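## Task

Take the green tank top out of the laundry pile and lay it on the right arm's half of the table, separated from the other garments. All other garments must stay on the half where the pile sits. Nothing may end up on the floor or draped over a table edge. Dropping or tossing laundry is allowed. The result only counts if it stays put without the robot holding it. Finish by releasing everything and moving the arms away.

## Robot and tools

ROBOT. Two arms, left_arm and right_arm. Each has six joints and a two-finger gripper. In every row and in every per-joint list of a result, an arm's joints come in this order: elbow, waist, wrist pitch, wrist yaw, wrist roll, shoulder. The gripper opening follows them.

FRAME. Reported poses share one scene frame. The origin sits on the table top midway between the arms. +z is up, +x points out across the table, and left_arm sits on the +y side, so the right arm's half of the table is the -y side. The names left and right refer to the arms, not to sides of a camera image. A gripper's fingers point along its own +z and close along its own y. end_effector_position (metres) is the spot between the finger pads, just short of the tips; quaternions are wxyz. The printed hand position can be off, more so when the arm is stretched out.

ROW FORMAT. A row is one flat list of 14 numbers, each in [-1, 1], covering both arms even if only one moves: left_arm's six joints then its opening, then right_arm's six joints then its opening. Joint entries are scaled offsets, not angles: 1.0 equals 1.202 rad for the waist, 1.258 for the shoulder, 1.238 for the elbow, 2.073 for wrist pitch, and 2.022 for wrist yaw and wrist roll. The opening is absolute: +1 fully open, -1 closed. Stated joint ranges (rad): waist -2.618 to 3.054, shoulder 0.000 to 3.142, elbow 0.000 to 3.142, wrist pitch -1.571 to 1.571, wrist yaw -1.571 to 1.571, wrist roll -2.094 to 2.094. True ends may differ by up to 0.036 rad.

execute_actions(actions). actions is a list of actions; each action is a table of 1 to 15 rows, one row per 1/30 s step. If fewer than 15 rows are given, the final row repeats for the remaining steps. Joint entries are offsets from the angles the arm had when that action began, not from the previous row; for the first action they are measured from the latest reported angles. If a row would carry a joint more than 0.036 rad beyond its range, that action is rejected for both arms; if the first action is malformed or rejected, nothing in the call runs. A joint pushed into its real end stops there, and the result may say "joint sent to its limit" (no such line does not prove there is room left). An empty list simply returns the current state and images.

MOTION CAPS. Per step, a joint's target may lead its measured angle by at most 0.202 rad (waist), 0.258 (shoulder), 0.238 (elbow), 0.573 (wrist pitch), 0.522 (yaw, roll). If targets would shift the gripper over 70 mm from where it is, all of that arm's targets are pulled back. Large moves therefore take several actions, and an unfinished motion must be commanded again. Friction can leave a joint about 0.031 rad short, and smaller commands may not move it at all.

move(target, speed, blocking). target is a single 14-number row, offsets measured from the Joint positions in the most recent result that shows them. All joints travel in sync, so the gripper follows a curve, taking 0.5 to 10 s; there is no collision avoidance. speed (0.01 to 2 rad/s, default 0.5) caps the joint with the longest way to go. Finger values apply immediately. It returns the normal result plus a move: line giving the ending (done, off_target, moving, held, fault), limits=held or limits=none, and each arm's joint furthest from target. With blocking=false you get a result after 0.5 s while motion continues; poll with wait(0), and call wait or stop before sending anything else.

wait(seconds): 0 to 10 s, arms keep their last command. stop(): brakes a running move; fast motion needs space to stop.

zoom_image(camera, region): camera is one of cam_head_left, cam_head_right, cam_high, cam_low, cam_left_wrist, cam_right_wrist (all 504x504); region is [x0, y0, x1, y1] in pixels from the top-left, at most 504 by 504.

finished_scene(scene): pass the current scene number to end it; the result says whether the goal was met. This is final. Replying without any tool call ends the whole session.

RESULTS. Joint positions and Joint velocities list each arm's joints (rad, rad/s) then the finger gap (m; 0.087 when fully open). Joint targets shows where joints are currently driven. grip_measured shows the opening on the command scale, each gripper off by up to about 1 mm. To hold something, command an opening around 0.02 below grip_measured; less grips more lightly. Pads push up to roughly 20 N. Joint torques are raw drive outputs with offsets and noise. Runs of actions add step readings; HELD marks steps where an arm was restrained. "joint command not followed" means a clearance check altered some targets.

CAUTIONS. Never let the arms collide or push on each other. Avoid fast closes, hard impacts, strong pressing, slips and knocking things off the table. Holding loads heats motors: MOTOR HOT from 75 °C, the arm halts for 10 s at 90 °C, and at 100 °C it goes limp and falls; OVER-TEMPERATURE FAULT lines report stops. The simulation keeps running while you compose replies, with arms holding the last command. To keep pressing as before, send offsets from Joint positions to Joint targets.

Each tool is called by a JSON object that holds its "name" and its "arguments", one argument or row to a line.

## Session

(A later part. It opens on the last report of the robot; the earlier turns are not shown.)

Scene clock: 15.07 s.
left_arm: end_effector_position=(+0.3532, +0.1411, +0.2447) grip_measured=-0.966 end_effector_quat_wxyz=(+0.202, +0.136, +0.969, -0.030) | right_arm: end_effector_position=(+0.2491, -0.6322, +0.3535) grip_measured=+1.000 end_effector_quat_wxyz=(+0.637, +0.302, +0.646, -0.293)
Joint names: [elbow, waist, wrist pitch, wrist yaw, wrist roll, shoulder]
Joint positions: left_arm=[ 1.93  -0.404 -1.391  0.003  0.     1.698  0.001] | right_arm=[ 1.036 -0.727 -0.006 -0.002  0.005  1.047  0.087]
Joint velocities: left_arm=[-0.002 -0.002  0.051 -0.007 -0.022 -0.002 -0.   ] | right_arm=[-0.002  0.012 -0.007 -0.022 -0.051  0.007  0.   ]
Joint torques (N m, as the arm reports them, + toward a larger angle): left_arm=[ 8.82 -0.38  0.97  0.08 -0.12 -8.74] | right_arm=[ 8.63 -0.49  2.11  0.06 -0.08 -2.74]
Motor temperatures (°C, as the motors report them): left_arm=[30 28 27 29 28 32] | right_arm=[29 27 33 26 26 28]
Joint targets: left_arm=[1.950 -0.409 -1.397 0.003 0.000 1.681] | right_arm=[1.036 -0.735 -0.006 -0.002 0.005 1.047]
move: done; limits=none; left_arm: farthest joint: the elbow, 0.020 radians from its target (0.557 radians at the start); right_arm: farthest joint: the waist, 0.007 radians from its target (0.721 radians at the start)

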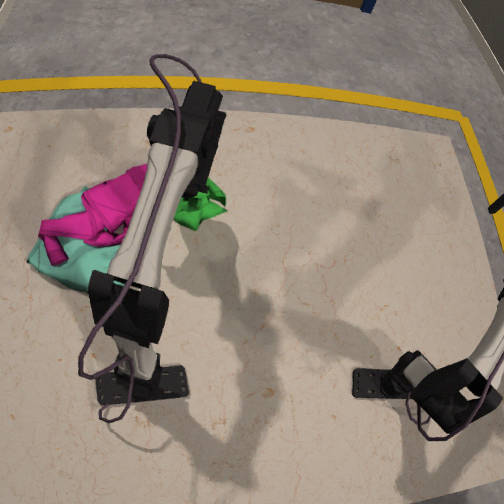

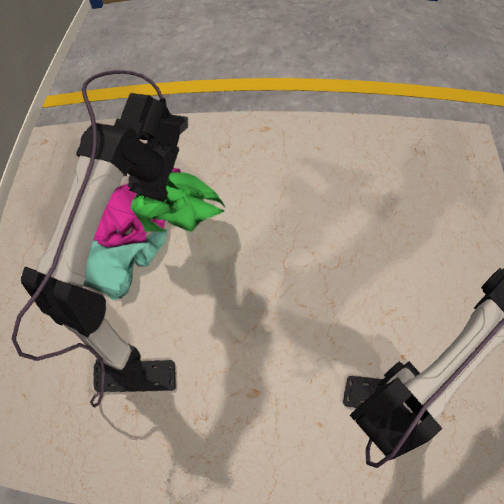

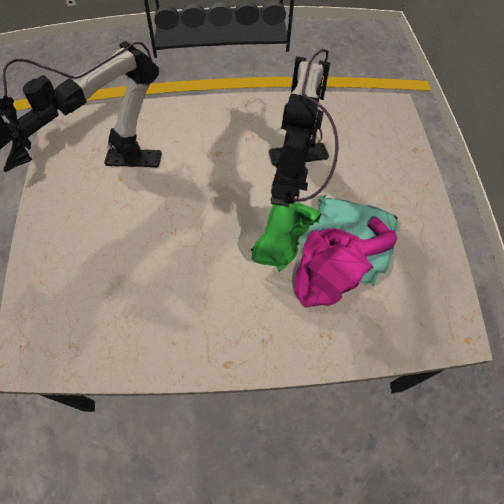

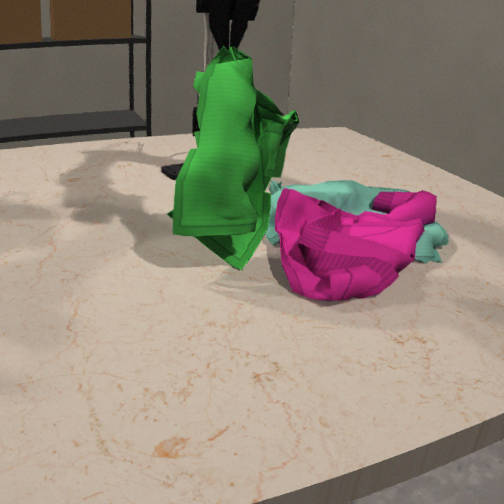

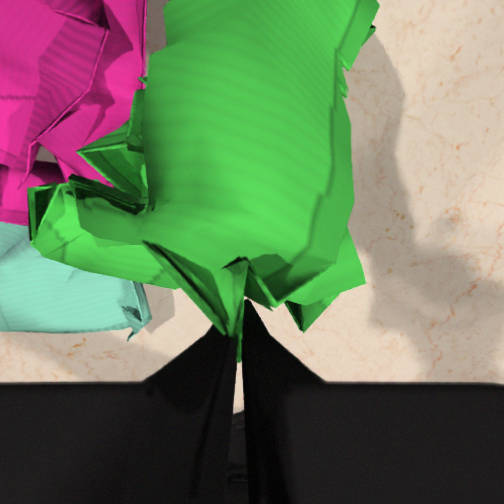

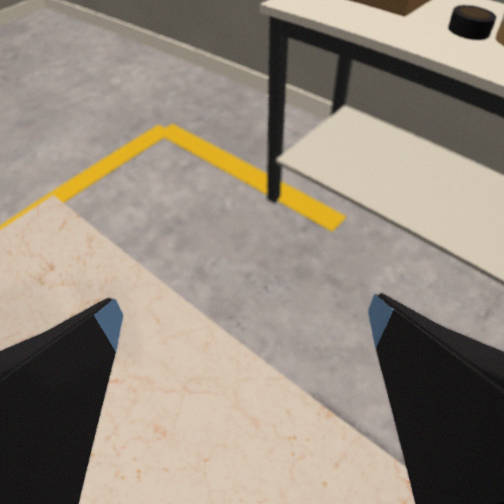

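{"name": "move", "arguments": {
  "target": [0.25,-0.6,0.4,0,0,0.4,-1,0,0,0,0,0,0,1],
  "speed": 0.7
}}

{"name": "move", "arguments": {
  "target": [0,0,0,0,0,0,1,0,0,0,0,0,0,1]
}}

{"name": "move", "arguments": {
  "target": [-0.4,0.4,0,0,0,-0.6,1,0,0,0,0,0,0,1],
  "speed": 1
}}

Scene clock: 19.40 s.
left_arm: end_effector_position=(+0.3513, -0.2777, +0.2208) grip_measured=-0.966 end_effector_quat_wxyz=(+0.420, +0.423, +0.768, -0.233) | right_arm: end_effector_position=(+0.2491, -0.6322, +0.3535) grip_measured=+1.000 end_effector_quat_wxyz=(+0.637, +0.302, +0.646, -0.293)
Joint names: [elbow, waist, wrist pitch, wrist yaw, wrist roll, shoulder]
Joint positions: left_arm=[ 2.209 -1.131 -0.581  0.005  0.     2.197  0.001] | right_arm=[ 1.036 -0.727 -0.006 -0.002  0.005  1.047  0.087]
Joint velocities: left_arm=[ 0.002 -0.007 -0.007  0.007 -0.037 -0.007  0.   ] | right_arm=[ 0.007  0.002 -0.081  0.081  0.022  0.007  0.   ]
Joint torques (N m, as the arm reports them, + toward a larger angle): left_arm=[ 10.9    0.68   1.91   0.07  -0.12 -12.17] | right_arm=[ 8.62  0.3   2.11  0.05 -0.08 -2.77]
Motor temperatures (°C, as the motors report them): left_arm=[31 28 27 29 28 33] | right_arm=[30 27 34 26 26 28]
Joint targets: left_arm=[2.239 -1.126 -0.562 0.002 0.000 2.201] | right_arm=[1.036 -0.727 -0.006 -0.002 0.005 1.047]
move: off_target (left_arm); limits=none; left_arm: farthest joint: the elbow, 0.031 radians from its target (0.310 radians at the start); right_arm: farthest joint: the waist, 0.000 radians from its target (0.000 radians at the start)

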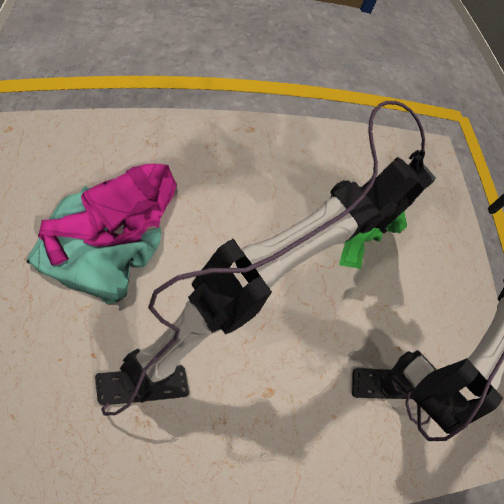

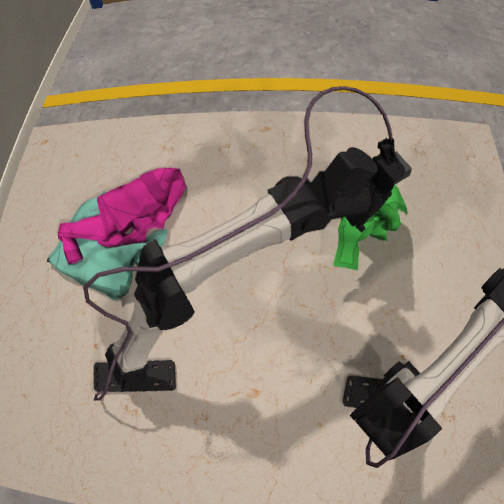

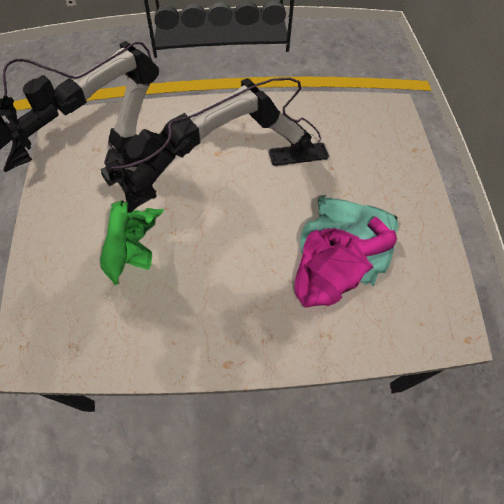

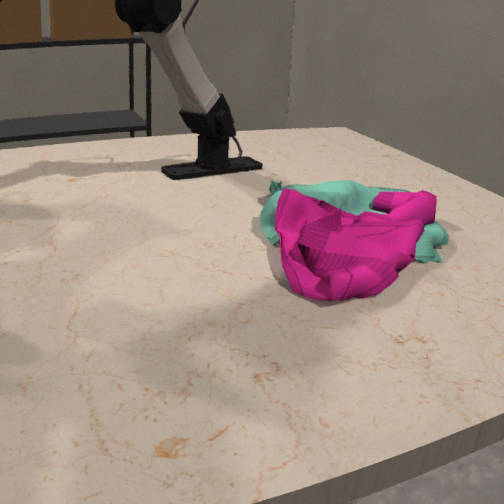

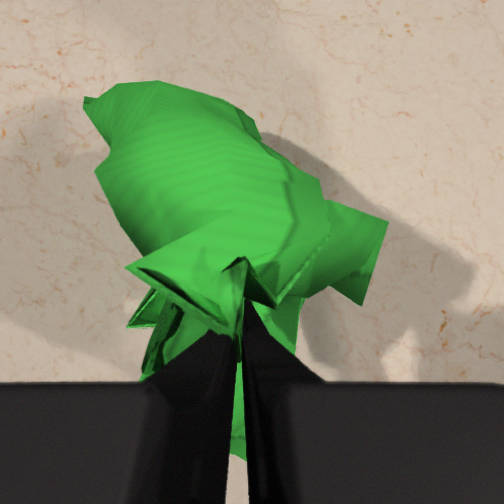

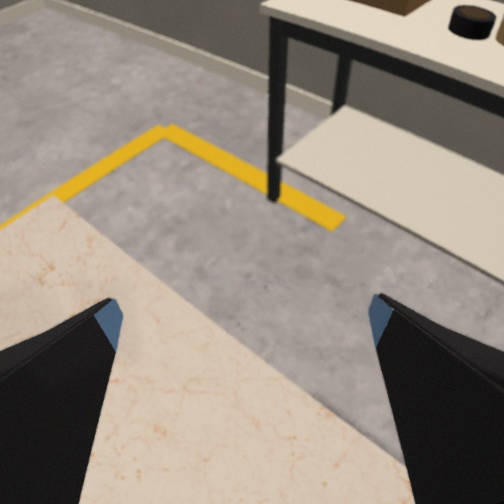

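Scene clock: 19.90 s.
left_arm: end_effector_position=(+0.3513, -0.2777, +0.2208) grip_measured=+1.000 end_effector_quat_wxyz=(+0.420, +0.423, +0.768, -0.233) | right_arm: end_effector_position=(+0.2491, -0.6322, +0.3535) grip_measured=+1.000 end_effector_quat_wxyz=(+0.637, +0.302, +0.646, -0.293)
Joint names: [elbow, waist, wrist pitch, wrist yaw, wrist roll, shoulder]
Joint positions: left_arm=[ 2.209 -1.131 -0.581  0.005  0.     2.197  0.087] | right_arm=[ 1.036 -0.727 -0.006 -0.002  0.005  1.047  0.087]
Joint velocities: left_arm=[ 0.007 -0.012  0.007  0.037 -0.095 -0.012  0.   ] | right_arm=[-0.012 -0.007  0.022  0.022 -0.037  0.012  0.   ]
Joint torques (N m, as the arm reports them, + toward a larger angle): left_arm=[  8.19   0.22   1.7    0.09  -0.11 -12.56] | right_arm=[ 8.69  0.31  2.11  0.06 -0.1  -2.84]
Motor temperatures (°C, as the motors report them): left_arm=[31 28 27 29 28 34] | right_arm=[30 27 34 26 26 28]
Joint targets: left_arm=[2.209 -1.131 -0.581 0.005 0.000 2.197] | right_arm=[1.036 -0.727 -0.006 -0.002 0.005 1.047]
move: done; limits=none; left_arm: farthest joint: the waist, 0.000 radians from its target (0.000 radians at the start); right_arm: farthest joint: the waist, 0.000 radians from its target (0.000 radians at the start)

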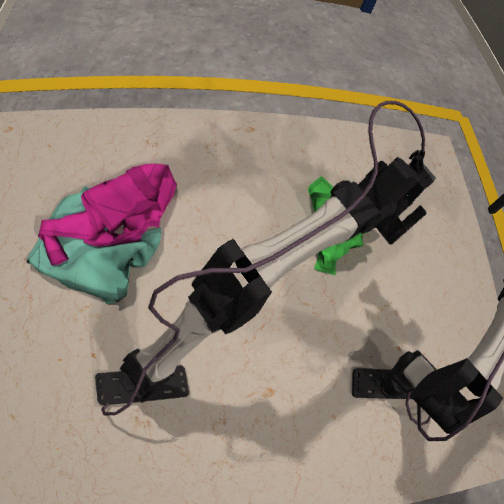

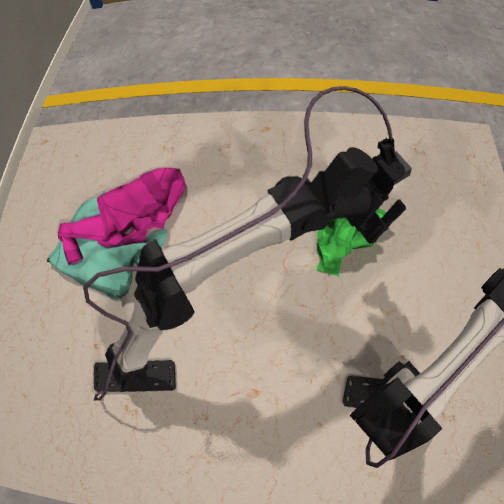

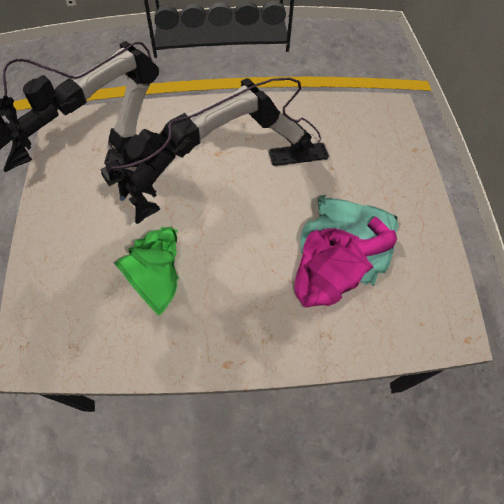

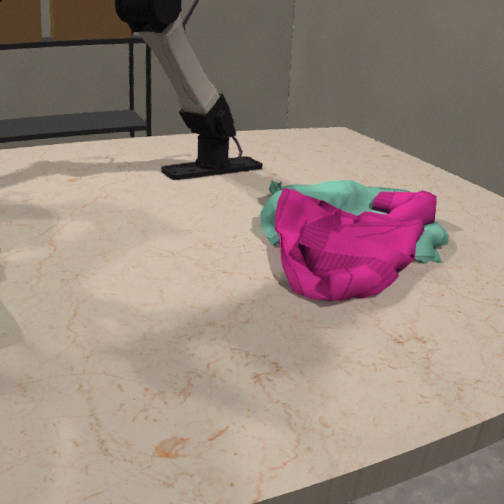

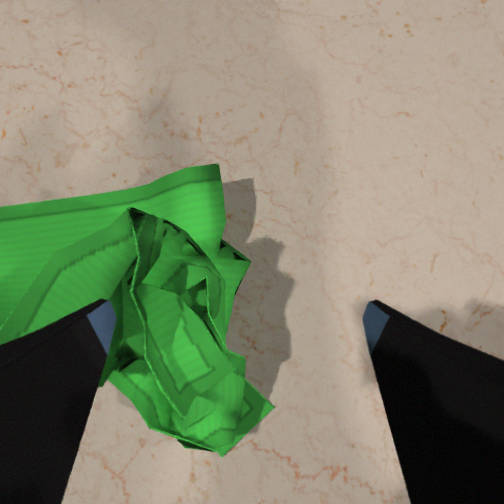

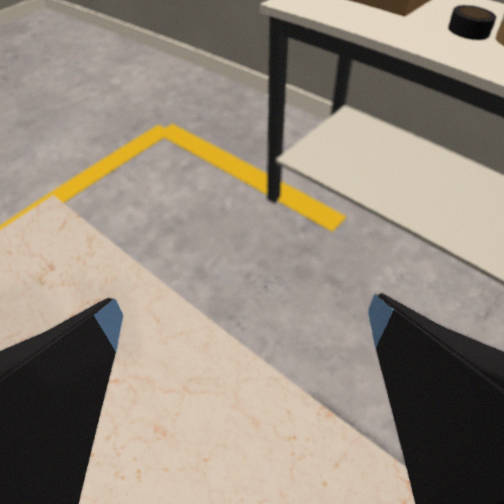

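Scene clock: 21.33 s.
left_arm: end_effector_position=(+0.4004, +0.0163, +0.3878) grip_measured=+1.000 end_effector_quat_wxyz=(+0.573, +0.211, +0.776, -0.156) | right_arm: end_effector_position=(+0.2491, -0.6322, +0.3535) grip_measured=+1.000 end_effector_quat_wxyz=(+0.637, +0.302, +0.646, -0.293)
Joint names: [elbow, waist, wrist pitch, wrist yaw, wrist roll, shoulder]
Joint positions: left_arm=[ 1.731 -0.653 -0.58   0.005  0.     1.45   0.087] | right_arm=[ 1.036 -0.727 -0.006 -0.002  0.005  1.047  0.087]
Joint velocities: left_arm=[-0.002 -0.007 -0.022  0.037  0.007 -0.032  0.   ] | right_arm=[ 0.017 -0.012  0.007  0.007 -0.007 -0.007  0.   ]
Joint torques (N m, as the arm reports them, + toward a larger angle): left_arm=[ 6.14  0.44  1.82  0.09 -0.11 -6.3 ] | right_arm=[ 8.72  0.27  2.11  0.06 -0.09 -2.77]
Motor temperatures (°C, as the motors report them): left_arm=[31 28 28 29 28 34] | right_arm=[30 27 34 26 26 29]
Joint targets: left_arm=[1.713 -0.650 -0.581 0.006 0.000 1.442] | right_arm=[1.036 -0.727 -0.006 -0.002 0.005 1.047]
move: done; limits=none; left_arm: farthest joint: the elbow, 0.017 radians from its target (0.495 radians at the start); right_arm: farthest joint: the waist, 0.000 radians from its target (0.000 radians at the start)

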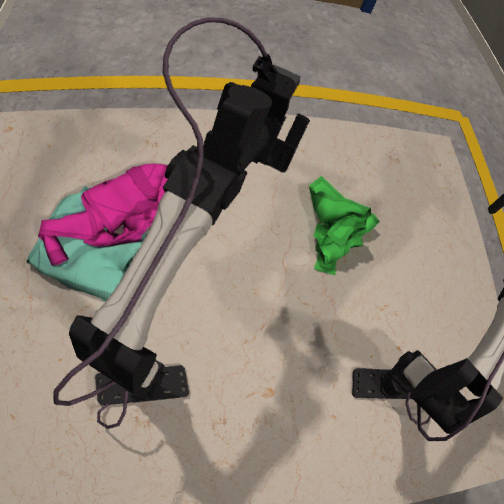

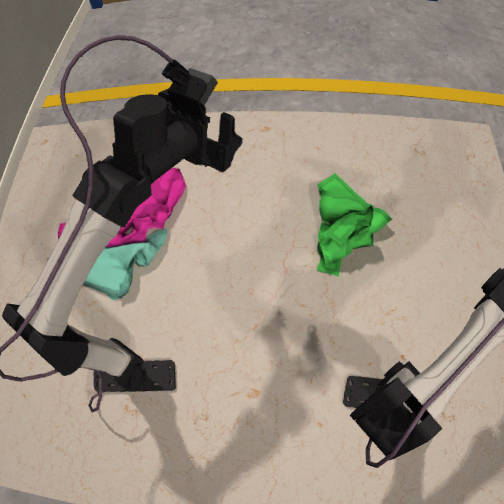

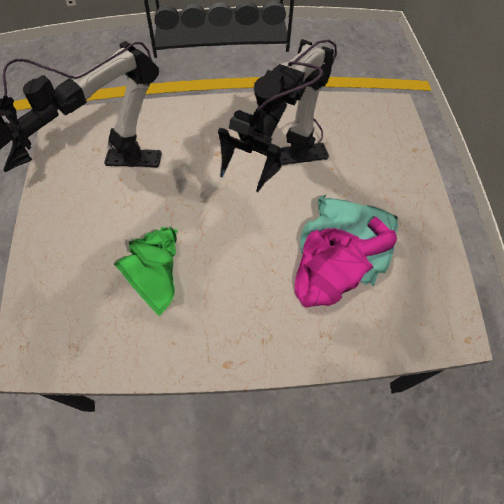

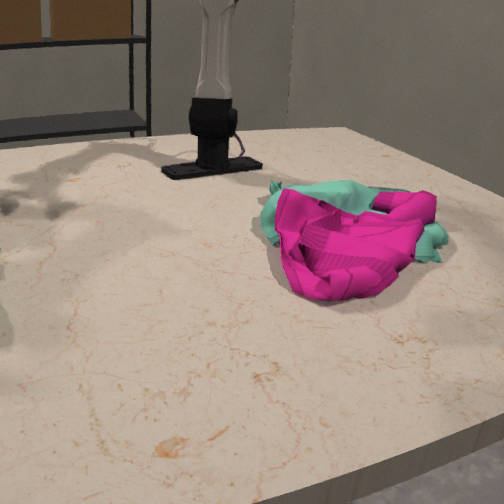

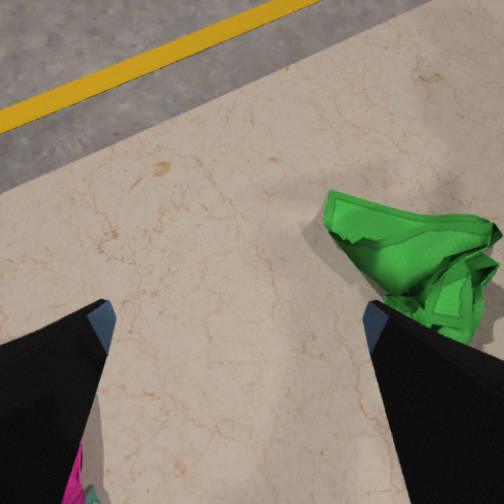

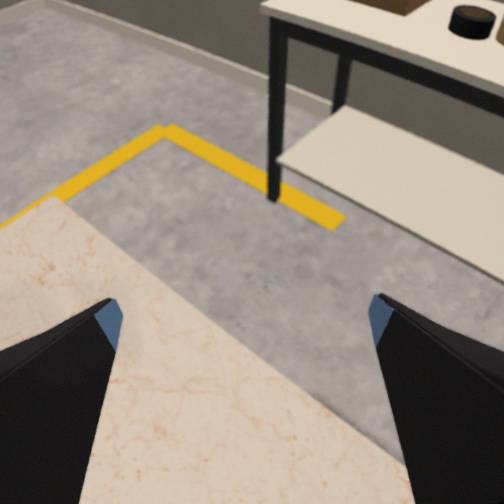

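{"name": "finished_scene", "arguments": {
  "scene": 1
}}

The scene is finished: the task was done.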